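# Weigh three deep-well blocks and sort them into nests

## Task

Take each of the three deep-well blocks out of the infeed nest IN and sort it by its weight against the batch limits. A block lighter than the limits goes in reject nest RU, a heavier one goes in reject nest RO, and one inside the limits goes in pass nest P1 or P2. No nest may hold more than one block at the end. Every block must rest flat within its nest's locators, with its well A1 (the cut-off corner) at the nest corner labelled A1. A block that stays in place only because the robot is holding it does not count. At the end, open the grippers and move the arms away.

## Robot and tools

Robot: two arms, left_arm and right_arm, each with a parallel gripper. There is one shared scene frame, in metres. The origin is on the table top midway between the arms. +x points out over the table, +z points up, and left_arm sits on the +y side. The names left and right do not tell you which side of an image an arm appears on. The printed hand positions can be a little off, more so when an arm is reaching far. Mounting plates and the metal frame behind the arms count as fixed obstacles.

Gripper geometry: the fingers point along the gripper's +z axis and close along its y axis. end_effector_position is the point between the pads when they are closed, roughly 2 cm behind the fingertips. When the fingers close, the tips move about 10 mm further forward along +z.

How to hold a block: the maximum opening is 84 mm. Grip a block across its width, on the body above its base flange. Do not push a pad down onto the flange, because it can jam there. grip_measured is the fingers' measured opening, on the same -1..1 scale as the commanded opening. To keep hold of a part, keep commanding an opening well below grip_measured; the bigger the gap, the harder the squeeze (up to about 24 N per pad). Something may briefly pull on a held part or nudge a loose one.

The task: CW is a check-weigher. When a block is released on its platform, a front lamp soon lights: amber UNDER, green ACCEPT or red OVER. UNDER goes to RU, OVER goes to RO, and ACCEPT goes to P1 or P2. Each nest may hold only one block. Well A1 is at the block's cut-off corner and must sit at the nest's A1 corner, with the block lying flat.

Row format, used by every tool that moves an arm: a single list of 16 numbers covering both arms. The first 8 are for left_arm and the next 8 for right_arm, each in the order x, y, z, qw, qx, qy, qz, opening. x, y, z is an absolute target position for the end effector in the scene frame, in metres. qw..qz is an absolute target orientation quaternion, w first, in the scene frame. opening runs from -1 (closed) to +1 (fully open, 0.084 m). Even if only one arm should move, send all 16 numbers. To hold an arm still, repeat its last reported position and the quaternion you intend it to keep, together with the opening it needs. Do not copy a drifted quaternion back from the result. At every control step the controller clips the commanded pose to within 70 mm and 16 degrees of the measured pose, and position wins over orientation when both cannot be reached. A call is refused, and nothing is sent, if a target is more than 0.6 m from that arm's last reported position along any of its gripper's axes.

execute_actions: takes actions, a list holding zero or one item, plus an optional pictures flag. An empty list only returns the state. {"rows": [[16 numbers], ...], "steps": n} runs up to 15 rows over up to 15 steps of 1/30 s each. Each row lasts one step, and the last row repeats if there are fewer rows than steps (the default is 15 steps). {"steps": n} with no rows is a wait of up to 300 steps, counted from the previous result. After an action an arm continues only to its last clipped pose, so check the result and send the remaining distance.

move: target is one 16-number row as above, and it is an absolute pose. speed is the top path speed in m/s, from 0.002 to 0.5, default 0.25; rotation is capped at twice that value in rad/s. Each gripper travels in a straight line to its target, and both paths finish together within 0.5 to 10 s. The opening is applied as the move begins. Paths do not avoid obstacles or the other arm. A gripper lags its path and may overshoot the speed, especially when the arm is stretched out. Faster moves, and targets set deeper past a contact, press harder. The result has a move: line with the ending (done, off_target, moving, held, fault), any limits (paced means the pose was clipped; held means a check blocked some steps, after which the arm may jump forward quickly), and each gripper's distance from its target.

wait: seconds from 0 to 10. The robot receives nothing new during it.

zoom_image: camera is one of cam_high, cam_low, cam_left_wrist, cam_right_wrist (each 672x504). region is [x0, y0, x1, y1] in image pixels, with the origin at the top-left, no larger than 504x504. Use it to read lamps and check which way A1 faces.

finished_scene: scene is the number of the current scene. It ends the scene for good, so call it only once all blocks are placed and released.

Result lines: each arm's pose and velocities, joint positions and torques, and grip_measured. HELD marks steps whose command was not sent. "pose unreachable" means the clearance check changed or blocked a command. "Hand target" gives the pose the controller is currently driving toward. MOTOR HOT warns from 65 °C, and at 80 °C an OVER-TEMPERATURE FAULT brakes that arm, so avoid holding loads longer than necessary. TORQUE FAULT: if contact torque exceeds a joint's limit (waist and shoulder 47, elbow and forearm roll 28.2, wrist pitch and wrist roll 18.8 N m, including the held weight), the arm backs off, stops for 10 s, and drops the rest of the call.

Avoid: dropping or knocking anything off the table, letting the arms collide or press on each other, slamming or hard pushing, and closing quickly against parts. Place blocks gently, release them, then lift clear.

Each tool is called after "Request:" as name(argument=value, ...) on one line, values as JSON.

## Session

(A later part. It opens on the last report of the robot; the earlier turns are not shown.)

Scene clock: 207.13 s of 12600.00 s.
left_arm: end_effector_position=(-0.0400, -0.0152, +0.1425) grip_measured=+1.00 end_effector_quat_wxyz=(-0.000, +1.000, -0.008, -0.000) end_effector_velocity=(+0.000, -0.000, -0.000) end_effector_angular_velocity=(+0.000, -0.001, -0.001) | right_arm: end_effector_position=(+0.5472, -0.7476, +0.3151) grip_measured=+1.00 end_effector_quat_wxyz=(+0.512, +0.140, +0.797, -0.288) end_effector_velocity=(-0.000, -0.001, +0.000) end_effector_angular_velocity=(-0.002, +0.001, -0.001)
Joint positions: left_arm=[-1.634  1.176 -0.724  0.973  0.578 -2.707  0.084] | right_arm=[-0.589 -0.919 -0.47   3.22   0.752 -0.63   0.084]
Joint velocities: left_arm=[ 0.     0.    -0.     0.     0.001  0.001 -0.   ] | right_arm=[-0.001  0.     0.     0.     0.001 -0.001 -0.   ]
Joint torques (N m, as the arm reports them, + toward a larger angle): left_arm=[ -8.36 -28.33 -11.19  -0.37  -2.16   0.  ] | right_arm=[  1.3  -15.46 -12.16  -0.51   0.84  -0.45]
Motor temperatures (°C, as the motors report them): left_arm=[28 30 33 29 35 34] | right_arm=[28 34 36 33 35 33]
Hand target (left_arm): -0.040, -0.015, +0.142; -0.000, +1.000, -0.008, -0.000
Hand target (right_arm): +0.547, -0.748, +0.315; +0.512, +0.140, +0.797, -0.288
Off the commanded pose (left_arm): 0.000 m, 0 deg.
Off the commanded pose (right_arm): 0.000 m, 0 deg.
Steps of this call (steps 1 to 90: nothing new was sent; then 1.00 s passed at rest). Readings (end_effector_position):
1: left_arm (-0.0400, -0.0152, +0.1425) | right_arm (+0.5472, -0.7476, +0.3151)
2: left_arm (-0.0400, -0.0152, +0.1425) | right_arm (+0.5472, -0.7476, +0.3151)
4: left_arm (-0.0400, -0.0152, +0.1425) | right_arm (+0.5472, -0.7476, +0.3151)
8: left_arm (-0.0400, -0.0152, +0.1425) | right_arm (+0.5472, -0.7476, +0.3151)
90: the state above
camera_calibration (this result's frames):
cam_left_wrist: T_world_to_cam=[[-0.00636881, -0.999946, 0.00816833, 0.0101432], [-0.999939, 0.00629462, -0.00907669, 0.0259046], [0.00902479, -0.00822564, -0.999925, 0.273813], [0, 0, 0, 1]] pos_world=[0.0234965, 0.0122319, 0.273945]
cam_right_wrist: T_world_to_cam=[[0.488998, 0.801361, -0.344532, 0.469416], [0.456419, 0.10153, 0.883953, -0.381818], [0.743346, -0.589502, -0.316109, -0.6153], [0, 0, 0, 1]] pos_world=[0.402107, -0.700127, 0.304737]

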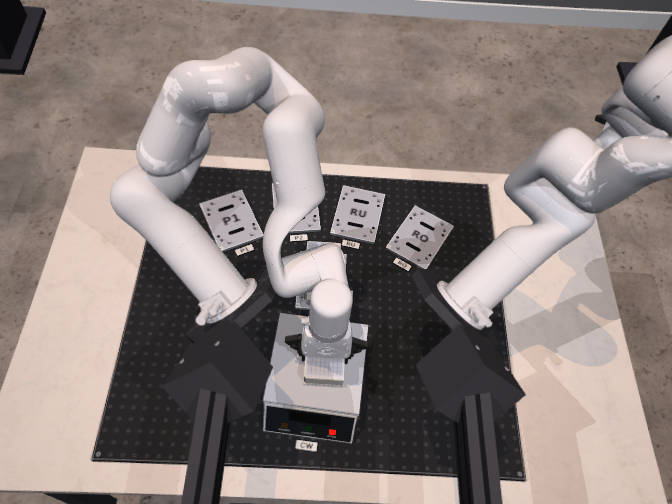

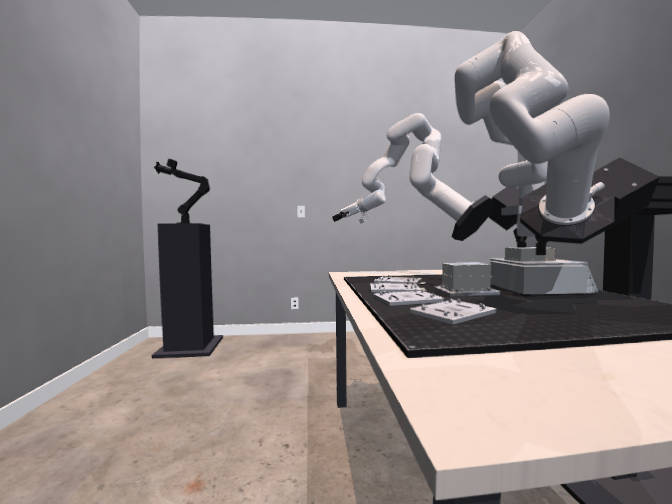

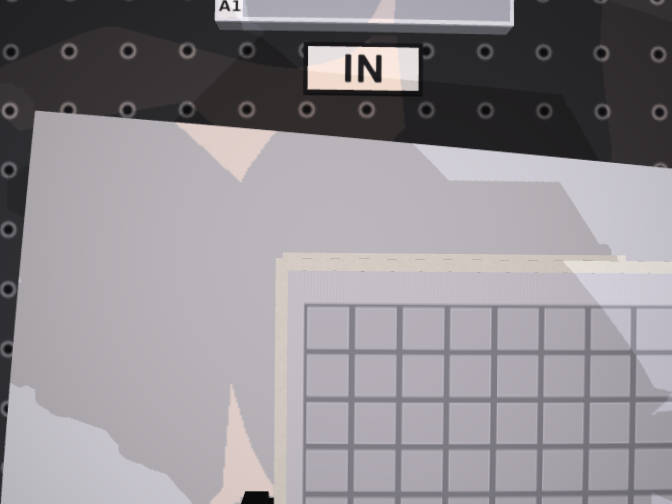

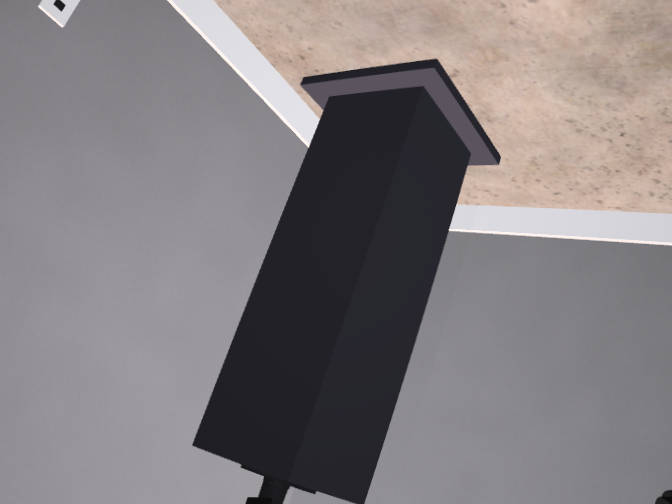

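Request:
move(target=[-0.04,-0.0152,0.1425,0,1,-0.008,0,0.2,0.5472,-0.7476,0.3151,0.512,0.140,0.797,-0.288,1])

Request:
move(target=[-0.03,-0.0152,0.18,0,1,-0.008,0,0.2,0.5472,-0.7476,0.3151,0.512,0.140,0.797,-0.288,1], speed=0.06)

Request:
move(target=[0.30,-0.05,0.18,0,1,-0.008,0,0.2,0.5472,-0.7476,0.3151,0.512,0.140,0.797,-0.288,1], speed=0.15)

Request:
move(target=[0.35,-0.257,0.136,0,0.967,-0.2546,0,0.2,0.5472,-0.7476,0.3151,0.512,0.140,0.797,-0.288,1], speed=0.12)

Scene clock: 229.73 s of 12600.00 s.
left_arm: end_effector_position=(-0.0400, -0.0153, +0.1426) grip_measured=+0.96 end_effector_quat_wxyz=(+0.000, +1.000, -0.008, -0.000) end_effector_velocity=(+0.000, +0.000, -0.000) end_effector_angular_velocity=(+0.000, -0.002, -0.001) | right_arm: end_effector_position=(+0.5472, -0.7476, +0.3151) grip_measured=+1.00 end_effector_quat_wxyz=(+0.512, +0.140, +0.797, -0.288) end_effector_velocity=(+0.000, +0.000, -0.000) end_effector_angular_velocity=(+0.001, -0.000, -0.000)
Joint positions: left_arm=[-1.634  1.176 -0.724  0.973  0.578 -2.707  0.083] | right_arm=[-0.589 -0.919 -0.47   3.22   0.752 -0.63   0.084]
Joint velocities: left_arm=[-0.001  0.     0.     0.     0.002  0.    -0.   ] | right_arm=[ 0.     0.     0.     0.    -0.     0.001  0.   ]
Joint torques (N m, as the arm reports them, + toward a larger angle): left_arm=[ -8.1  -27.41 -10.83  -0.37  -1.81   0.11] | right_arm=[  2.36 -14.91 -12.02  -0.32   0.93  -0.09]
Motor temperatures (°C, as the motors report them): left_arm=[28 30 34 29 35 34] | right_arm=[28 34 36 33 35 33]
Hand target (left_arm): -0.040, -0.015, +0.143; +0.000, +1.000, -0.008, +0.000
Hand target (right_arm): +0.547, -0.748, +0.315; +0.512, +0.140, +0.797, -0.288
Off the commanded pose (left_arm): 0.000 m, 0 deg.
Off the commanded pose (right_arm): 0.000 m, 0 deg.
After step 90, 18.90 s passed at rest.
move: done
camera_calibration (this result's frames):
cam_left_wrist: T_world_to_cam=[[-0.00628936, -0.999945, 0.00837785, 0.0100125], [-0.99994, 0.00621393, -0.0089994, 0.0258825], [0.00894685, -0.00843395, -0.999924, 0.273864], [0, 0, 0, 1]] pos_world=[0.0234937, 0.0121609, 0.273993]
cam_right_wrist: T_world_to_cam=[[0.488998, 0.801361, -0.344532, 0.469416], [0.456419, 0.10153, 0.883953, -0.381818], [0.743346, -0.589502, -0.316109, -0.6153], [0, 0, 0, 1]] pos_world=[0.402107, -0.700127, 0.304737]

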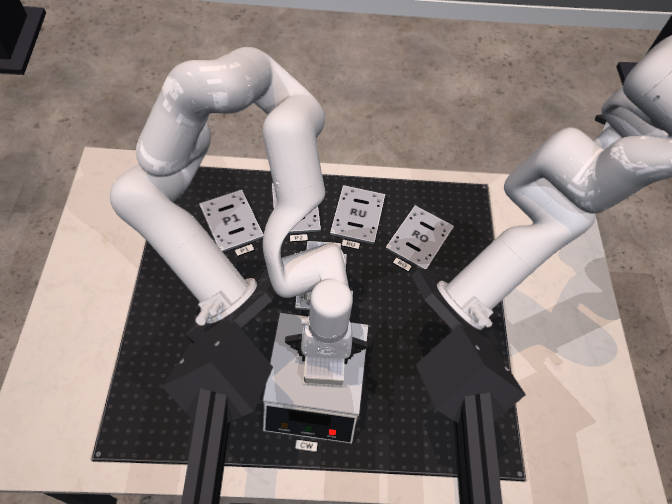

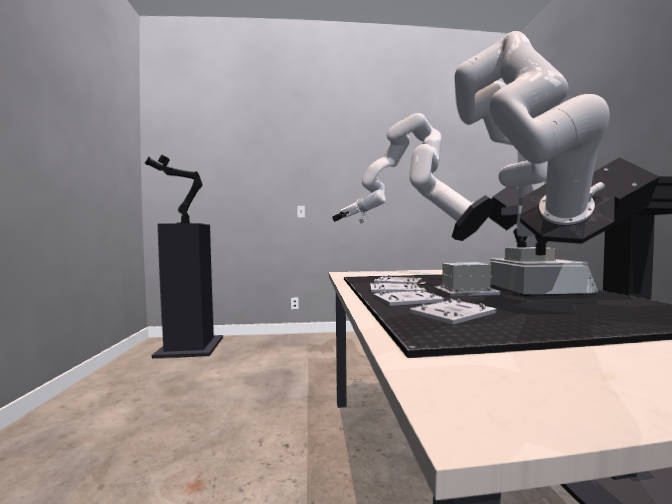

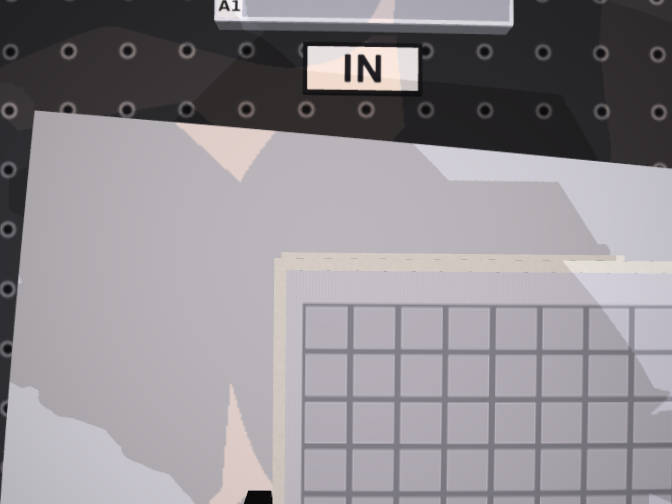

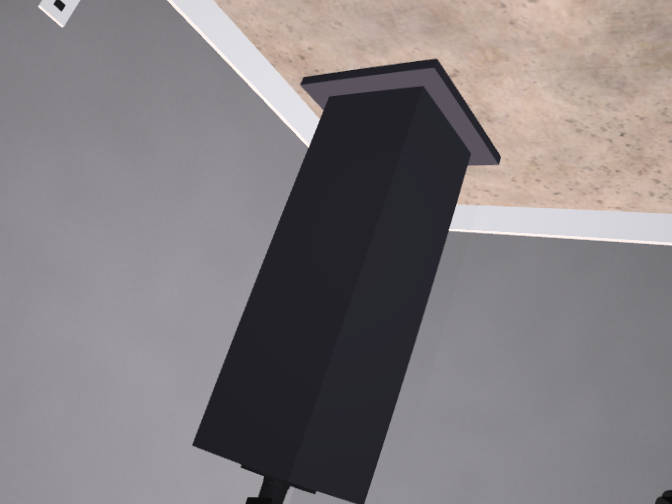

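Scene clock: 230.87 s of 12600.00 s.
left_arm: end_effector_position=(-0.0301, -0.0151, +0.1797) grip_measured=+0.96 end_effector_quat_wxyz=(-0.000, +1.000, -0.008, +0.000) end_effector_velocity=(+0.001, +0.000, +0.002) end_effector_angular_velocity=(+0.003, -0.002, -0.000) | right_arm: end_effector_position=(+0.5472, -0.7476, +0.3151) grip_measured=+1.00 end_effector_quat_wxyz=(+0.512, +0.140, +0.797, -0.288) end_effector_velocity=(+0.000, +0.000, +0.000) end_effector_angular_velocity=(-0.001, -0.001, +0.001)
Joint positions: left_arm=[-1.702  1.045 -0.674  0.792  0.609 -2.564  0.083] | right_arm=[-0.589 -0.919 -0.47   3.22   0.752 -0.63   0.084]
Joint velocities: left_arm=[-0.005 -0.006  0.001 -0.014  0.006  0.011 -0.   ] | right_arm=[ 0.     0.     0.    -0.001  0.001  0.     0.   ]
Joint torques (N m, as the arm reports them, + toward a larger angle): left_arm=[ -8.   -27.89 -13.8   -0.36  -2.37   0.01] | right_arm=[  1.76 -15.18 -12.15  -0.22   0.98  -0.18]
Motor temperatures (°C, as the motors report them): left_arm=[28 30 34 29 35 34] | right_arm=[28 34 36 33 35 33]
Hand target (left_arm): -0.030, -0.015, +0.180; -0.000, +1.000, -0.008, +0.000
Hand target (right_arm): +0.547, -0.748, +0.315; +0.512, +0.140, +0.797, -0.288
Off the commanded pose (left_arm): 0.000 m, 0 deg.
Off the commanded pose (right_arm): 0.000 m, 0 deg.
move: done
camera_calibration (this result's frames):
cam_left_wrist: T_world_to_cam=[[-0.00631391, -0.999948, 0.0080027, 0.0100034], [-0.999938, 0.00623966, -0.00926964, 0.0362137], [0.00921922, -0.00806073, -0.999925, 0.310896], [0, 0, 0, 1]] pos_world=[0.0334084, 0.012283, 0.311128]
cam_right_wrist: T_world_to_cam=[[0.488998, 0.801361, -0.344532, 0.469416], [0.456419, 0.10153, 0.883953, -0.381818], [0.743346, -0.589502, -0.316109, -0.6153], [0, 0, 0, 1]] pos_world=[0.402107, -0.700127, 0.304737]

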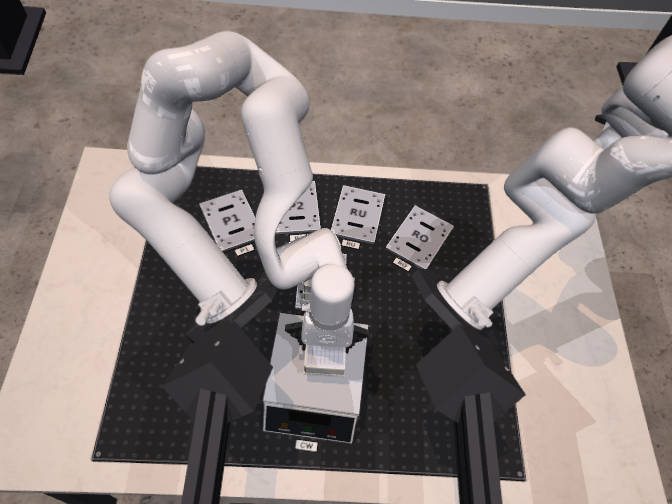

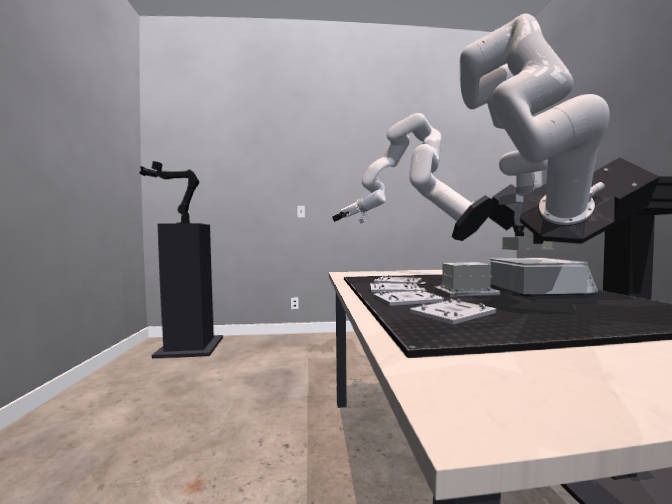

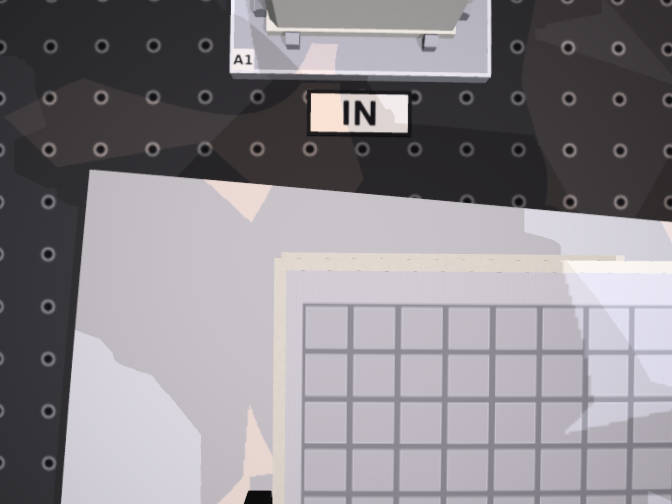

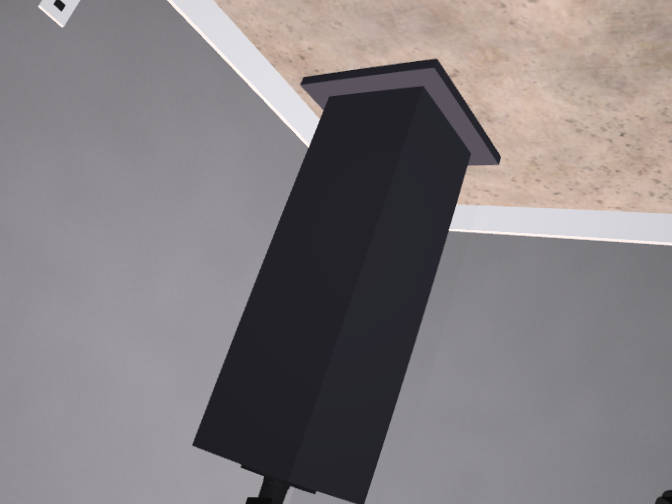

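Scene clock: 233.67 s of 12600.00 s.
left_arm: end_effector_position=(+0.2989, -0.0509, +0.1808) grip_measured=+0.96 end_effector_quat_wxyz=(-0.000, +1.000, -0.008, -0.000) end_effector_velocity=(+0.003, -0.001, +0.000) end_effector_angular_velocity=(-0.001, -0.000, +0.001) | right_arm: end_effector_position=(+0.5472, -0.7476, +0.3151) grip_measured=+1.00 end_effector_quat_wxyz=(+0.512, +0.140, +0.797, -0.288) end_effector_velocity=(+0.000, -0.000, +0.000) end_effector_angular_velocity=(-0.001, -0.000, +0.001)
Joint positions: left_arm=[-0.899  0.592 -0.824  1.184  0.973 -1.955  0.083] | right_arm=[-0.589 -0.919 -0.47   3.22   0.752 -0.63   0.084]
Joint velocities: left_arm=[ 0.002  0.001 -0.007 -0.002  0.002  0.006 -0.   ] | right_arm=[-0.     0.     0.    -0.001  0.     0.    -0.   ]
Joint torques (N m, as the arm reports them, + toward a larger angle): left_arm=[-17.87 -22.4   -9.85  -0.39  -2.28   0.01] | right_arm=[  1.93 -15.11 -11.97  -0.61   0.81  -0.38]
Motor temperatures (°C, as the motors report them): left_arm=[28 30 34 29 35 34] | right_arm=[28 34 36 33 35 33]
Hand target (left_arm): +0.299, -0.051, +0.181; -0.000, +1.000, -0.008, -0.000
Hand target (right_arm): +0.547, -0.748, +0.315; +0.512, +0.140, +0.797, -0.288
Off the commanded pose (left_arm): 0.002 m, 0 deg.
Off the commanded pose (right_arm): 0.000 m, 0 deg.
move: done
camera_calibration (this result's frames):
cam_left_wrist: T_world_to_cam=[[-0.00692075, -0.999944, 0.00803863, -0.0235488], [-0.99994, 0.00685167, -0.00858935, 0.365306], [0.00853379, -0.00809759, -0.999931, 0.308896], [0, 0, 0, 1]] pos_world=[0.362485, -0.0235491, 0.312202]
cam_right_wrist: T_world_to_cam=[[0.488998, 0.801361, -0.344532, 0.469416], [0.456419, 0.10153, 0.883953, -0.381818], [0.743346, -0.589502, -0.316109, -0.6153], [0, 0, 0, 1]] pos_world=[0.402107, -0.700127, 0.304737]

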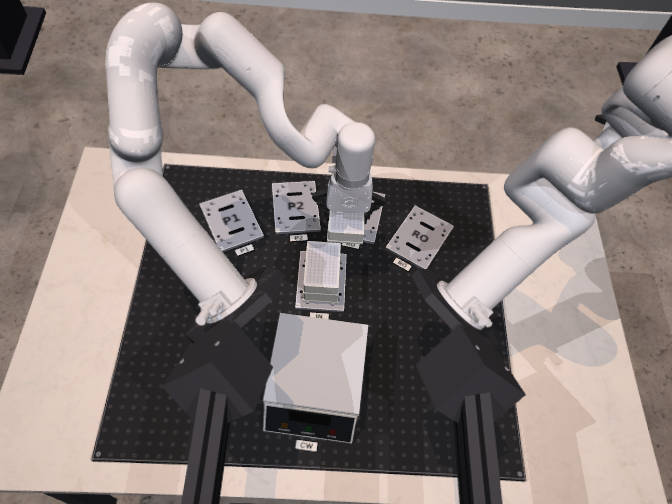

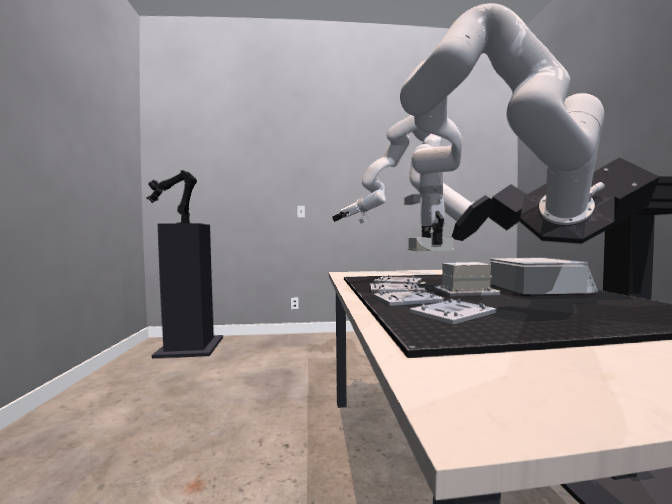

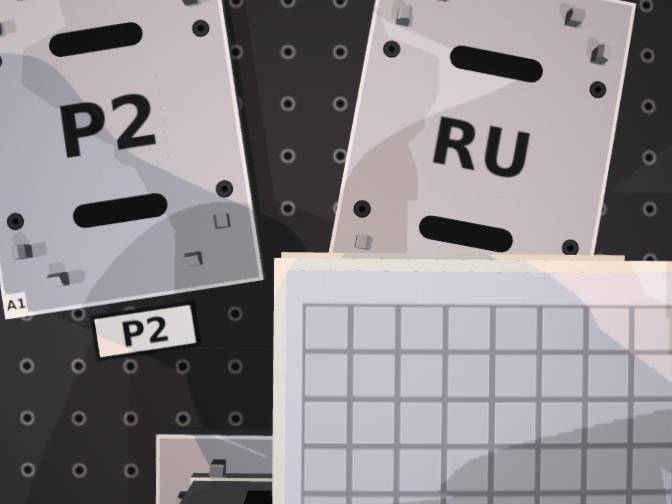

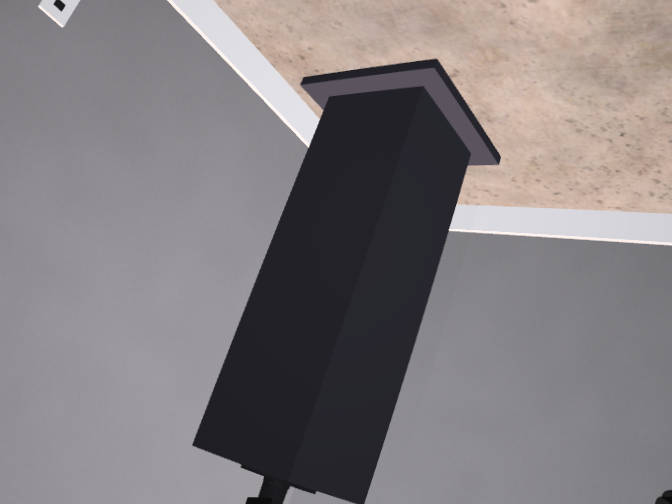

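Scene clock: 236.33 s of 12600.00 s.
left_arm: end_effector_position=(+0.3495, -0.2569, +0.1363) grip_measured=+0.96 end_effector_quat_wxyz=(+0.000, +0.967, -0.254, +0.000) end_effector_velocity=(+0.000, -0.002, +0.000) end_effector_angular_velocity=(+0.006, +0.000, -0.005) | right_arm: end_effector_position=(+0.5472, -0.7476, +0.3151) grip_measured=+1.00 end_effector_quat_wxyz=(+0.512, +0.140, +0.797, -0.288) end_effector_velocity=(+0.000, -0.000, -0.000) end_effector_angular_velocity=(+0.001, -0.000, -0.001)
Joint positions: left_arm=[-0.929  1.302 -1.781  1.028  1.094 -1.206  0.083] | right_arm=[-0.589 -0.919 -0.47   3.22   0.752 -0.63   0.084]
Joint velocities: left_arm=[-0.003  0.013 -0.022 -0.007  0.012  0.013  0.   ] | right_arm=[ 0.     0.    -0.     0.001 -0.    -0.    -0.   ]
Joint torques (N m, as the arm reports them, + toward a larger angle): left_arm=[-25.03 -34.43 -12.57  -0.39  -2.33   0.17] | right_arm=[  1.49 -15.82 -12.08  -0.36   1.02  -0.26]
Motor temperatures (°C, as the motors report them): left_arm=[28 30 34 29 35 34] | right_arm=[28 34 36 33 35 33]
Hand target (left_arm): +0.350, -0.257, +0.136; -0.000, +0.967, -0.254, +0.000
Hand target (right_arm): +0.547, -0.748, +0.315; +0.512, +0.140, +0.797, -0.288
Off the commanded pose (left_arm): 0.001 m, 0 deg.
Off the commanded pose (right_arm): 0.000 m, 0 deg.
move: done
camera_calibration (this result's frames):
cam_left_wrist: T_world_to_cam=[[-0.483443, -0.875338, 0.00813202, -0.0302582], [-0.875365, 0.48337, -0.00949278, 0.495966], [0.00437862, -0.0117077, -0.999922, 0.262809], [0, 0, 0, 1]] pos_world=[0.418372, -0.263144, 0.267743]
cam_right_wrist: T_world_to_cam=[[0.488998, 0.801361, -0.344532, 0.469416], [0.456419, 0.10153, 0.883953, -0.381819], [0.743345, -0.589502, -0.316109, -0.6153], [0, 0, 0, 1]] pos_world=[0.402107, -0.700127, 0.304737]

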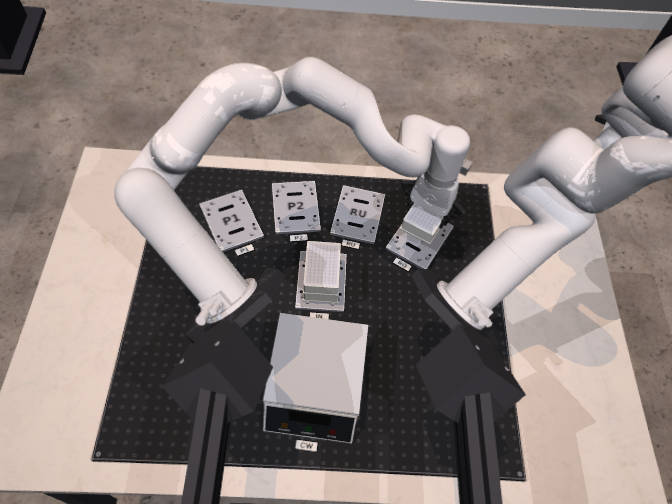

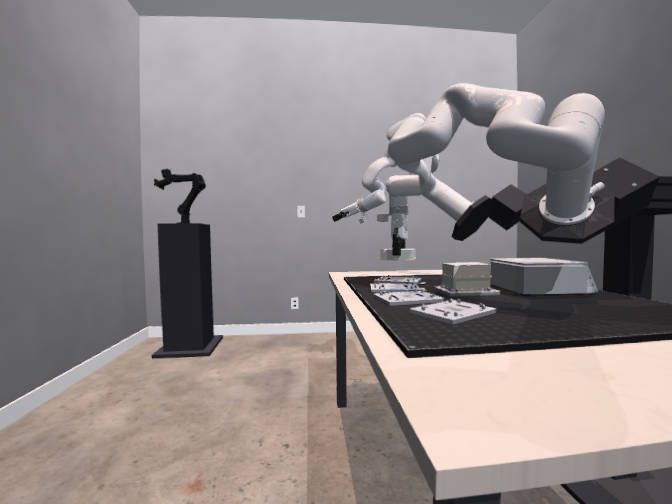

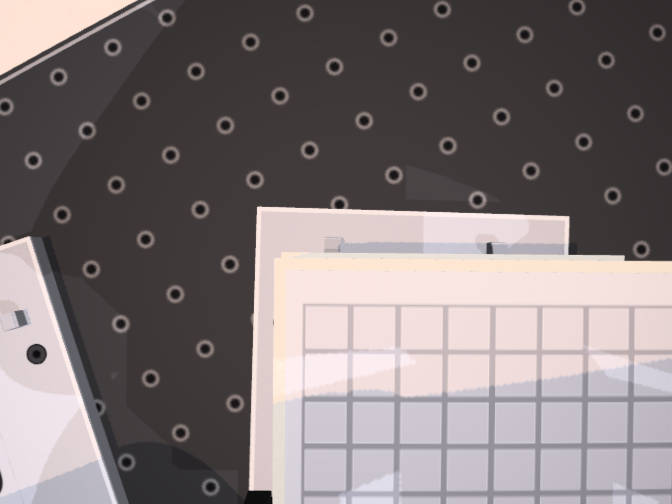

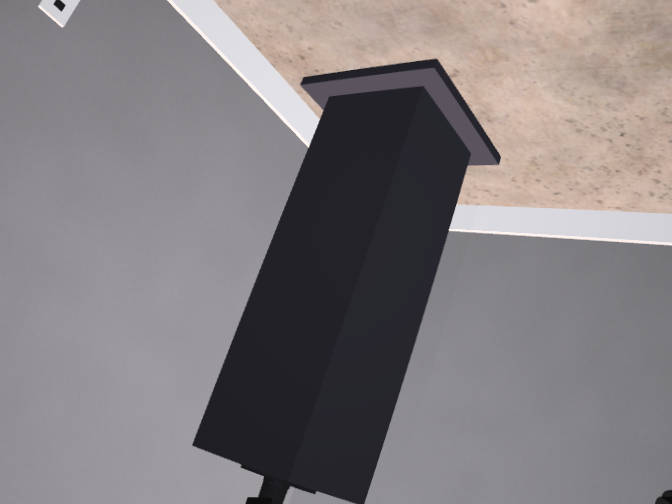

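Request:
move(target=[0.3490,-0.2566,0.072,0,0.9646,-0.2639,0,0.2,0.5472,-0.7476,0.3151,0.512,0.140,0.797,-0.288,1], speed=0.05)

Scene clock: 248.00 s of 12600.00 s.
left_arm: end_effector_position=(+0.3491, -0.2567, +0.0725) grip_measured=+0.96 end_effector_quat_wxyz=(+0.000, +0.965, -0.264, +0.000) end_effector_velocity=(+0.001, -0.001, -0.002) end_effector_angular_velocity=(-0.002, -0.001, +0.000) | right_arm: end_effector_position=(+0.5472, -0.7476, +0.3151) grip_measured=+1.00 end_effector_quat_wxyz=(+0.512, +0.140, +0.797, -0.288) end_effector_velocity=(-0.000, +0.000, -0.001) end_effector_angular_velocity=(+0.001, +0.002, +0.001)
Joint positions: left_arm=[-0.831  1.407 -1.848  1.122  1.038 -1.201  0.083] | right_arm=[-0.589 -0.919 -0.47   3.22   0.752 -0.63   0.084]
Joint velocities: left_arm=[ 0.003  0.006 -0.007  0.003 -0.003  0.001 -0.   ] | right_arm=[-0.     0.     0.    -0.001 -0.002 -0.     0.   ]
Joint torques (N m, as the arm reports them, + toward a larger angle): left_arm=[-25.3  -33.16 -11.05  -0.47  -2.24  -0.03] | right_arm=[  1.8  -15.33 -12.26  -0.41   1.03  -0.43]
Motor temperatures (°C, as the motors report them): left_arm=[29 30 34 29 35 34] | right_arm=[28 34 36 33 35 33]
Hand target (left_arm): +0.349, -0.257, +0.072; +0.000, +0.965, -0.264, -0.000
Hand target (right_arm): +0.547, -0.748, +0.315; +0.512, +0.140, +0.797, -0.288
Off the commanded pose (left_arm): 0.001 m, 0 deg.
Off the commanded pose (right_arm): 0.000 m, 0 deg.
After step 90, 6.97 s passed at rest.
move: done
camera_calibration (this result's frames):
cam_left_wrist: T_world_to_cam=[[-0.500677, -0.865592, 0.0085622, -0.021304], [-0.865626, 0.500605, -0.00928225, 0.495911], [0.00374835, -0.0120591, -0.99992, 0.199163], [0, 0, 0, 1]] pos_world=[0.417861, -0.264295, 0.203932]
cam_right_wrist: T_world_to_cam=[[0.488998, 0.801361, -0.344532, 0.469416], [0.456419, 0.10153, 0.883953, -0.381818], [0.743345, -0.589502, -0.316109, -0.6153], [0, 0, 0, 1]] pos_world=[0.402107, -0.700127, 0.304737]

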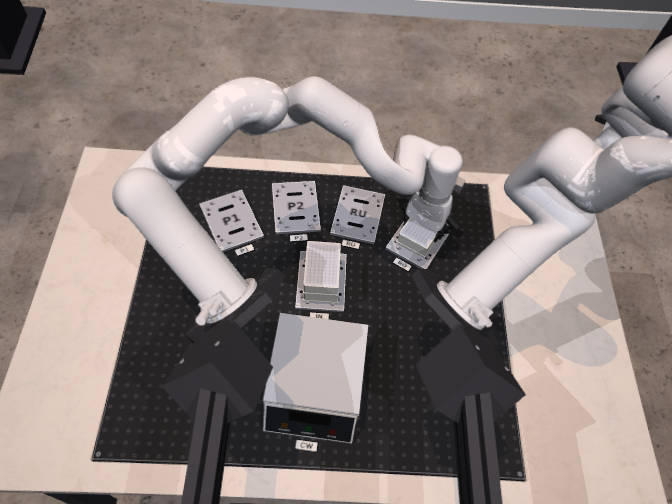

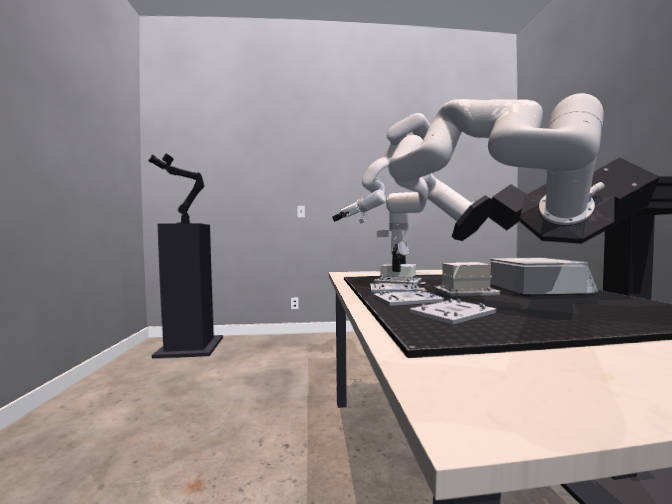

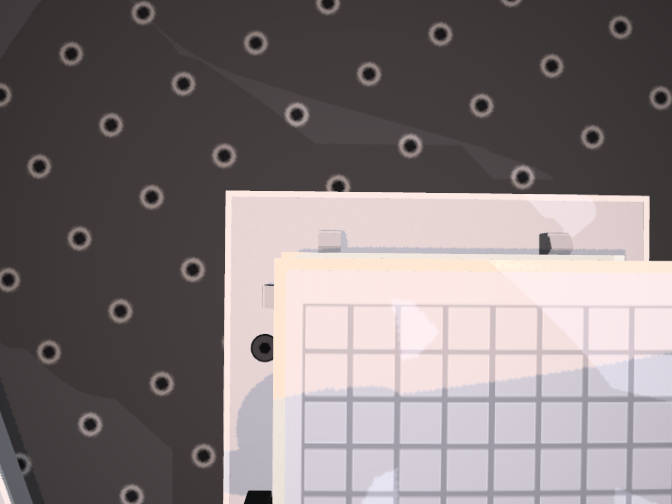

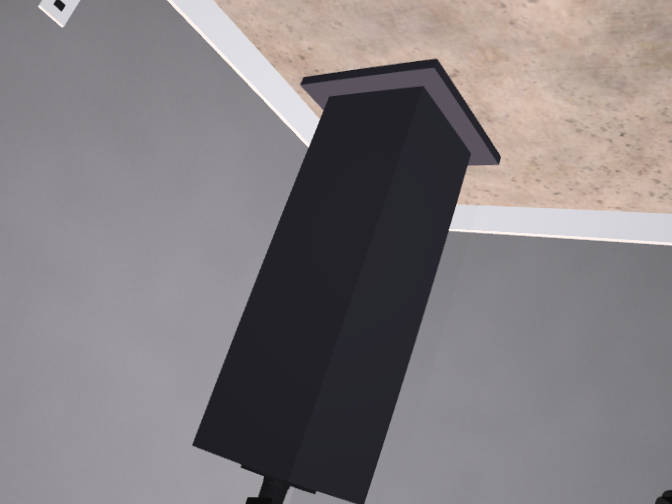

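Request:
move(target=[0.3490,-0.2566,0.055,0,0.9646,-0.2639,0,0.2,0.5472,-0.7476,0.3151,0.512,0.140,0.797,-0.288,1], speed=0.01)

Scene clock: 258.53 s of 12600.00 s.
left_arm: end_effector_position=(+0.3491, -0.2569, +0.0564) grip_measured=+0.96 end_effector_quat_wxyz=(-0.000, +0.965, -0.264, +0.001) end_effector_velocity=(+0.000, -0.000, -0.001) end_effector_angular_velocity=(-0.001, -0.001, -0.000) | right_arm: end_effector_position=(+0.5472, -0.7476, +0.3151) grip_measured=+1.00 end_effector_quat_wxyz=(+0.512, +0.140, +0.797, -0.288) end_effector_velocity=(+0.000, +0.000, +0.000) end_effector_angular_velocity=(-0.000, -0.000, +0.001)
Joint positions: left_arm=[-0.807  1.439 -1.874  1.146  1.026 -1.202  0.083] | right_arm=[-0.589 -0.919 -0.47   3.22   0.752 -0.63   0.084]
Joint velocities: left_arm=[ 0.002  0.004 -0.004  0.003 -0.001 -0.     0.   ] | right_arm=[ 0.     0.    -0.    -0.001  0.     0.    -0.   ]
Joint torques (N m, as the arm reports them, + toward a larger angle): left_arm=[-19.99 -28.9  -11.06   0.24  -3.15   0.27] | right_arm=[  1.62 -15.53 -11.78  -0.72   0.94  -0.2 ]
Motor temperatures (°C, as the motors report them): left_arm=[29 30 34 29 35 34] | right_arm=[28 34 36 33 35 33]
Hand target (left_arm): +0.349, -0.257, +0.055; +0.000, +0.965, -0.264, -0.000
Hand target (right_arm): +0.547, -0.748, +0.315; +0.512, +0.140, +0.797, -0.288
Off the commanded pose (left_arm): 0.001 m, 0 deg.
Off the commanded pose (right_arm): 0.000 m, 0 deg.
After step 90, 5.60 s passed at rest.
move: done
camera_calibration (this result's frames):
cam_left_wrist: T_world_to_cam=[[-0.501008, -0.865407, 0.00783011, -0.021122], [-0.865429, 0.500928, -0.0101862, 0.495952], [0.00489286, -0.0118798, -0.999917, 0.182743], [0, 0, 0, 1]] pos_world=[0.417734, -0.264545, 0.187945]
cam_right_wrist: T_world_to_cam=[[0.488998, 0.801361, -0.344532, 0.469416], [0.456419, 0.10153, 0.883953, -0.381818], [0.743345, -0.589502, -0.316109, -0.6153], [0, 0, 0, 1]] pos_world=[0.402107, -0.700127, 0.304737]

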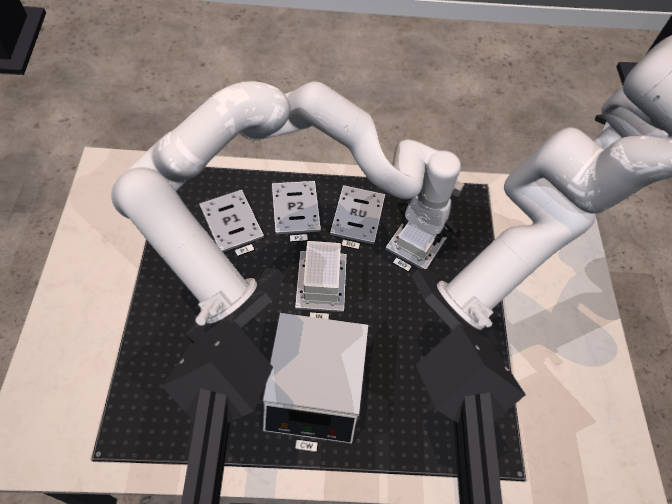

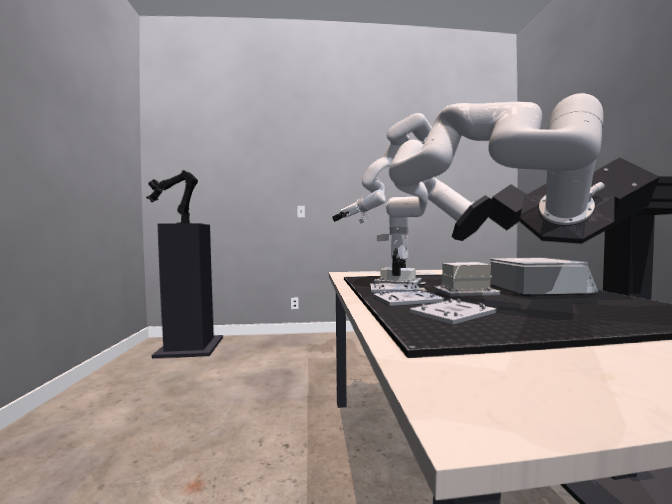

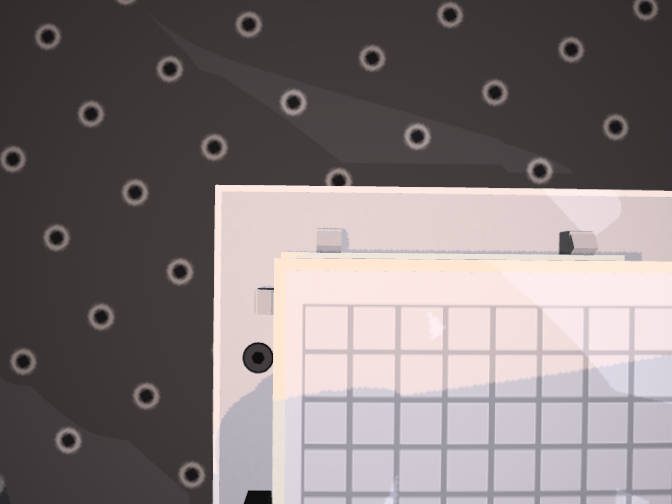

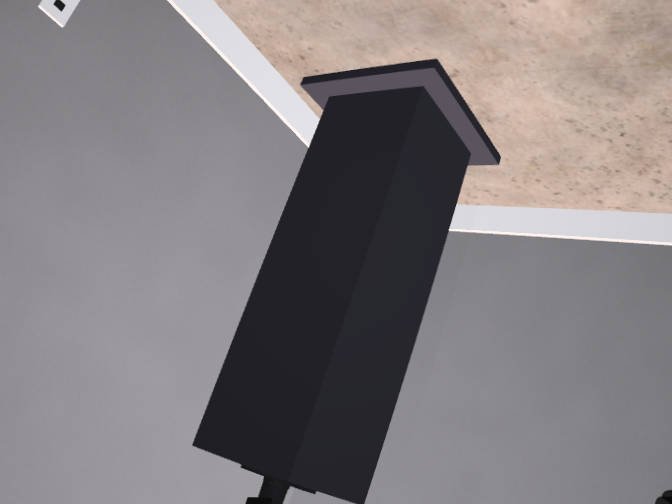

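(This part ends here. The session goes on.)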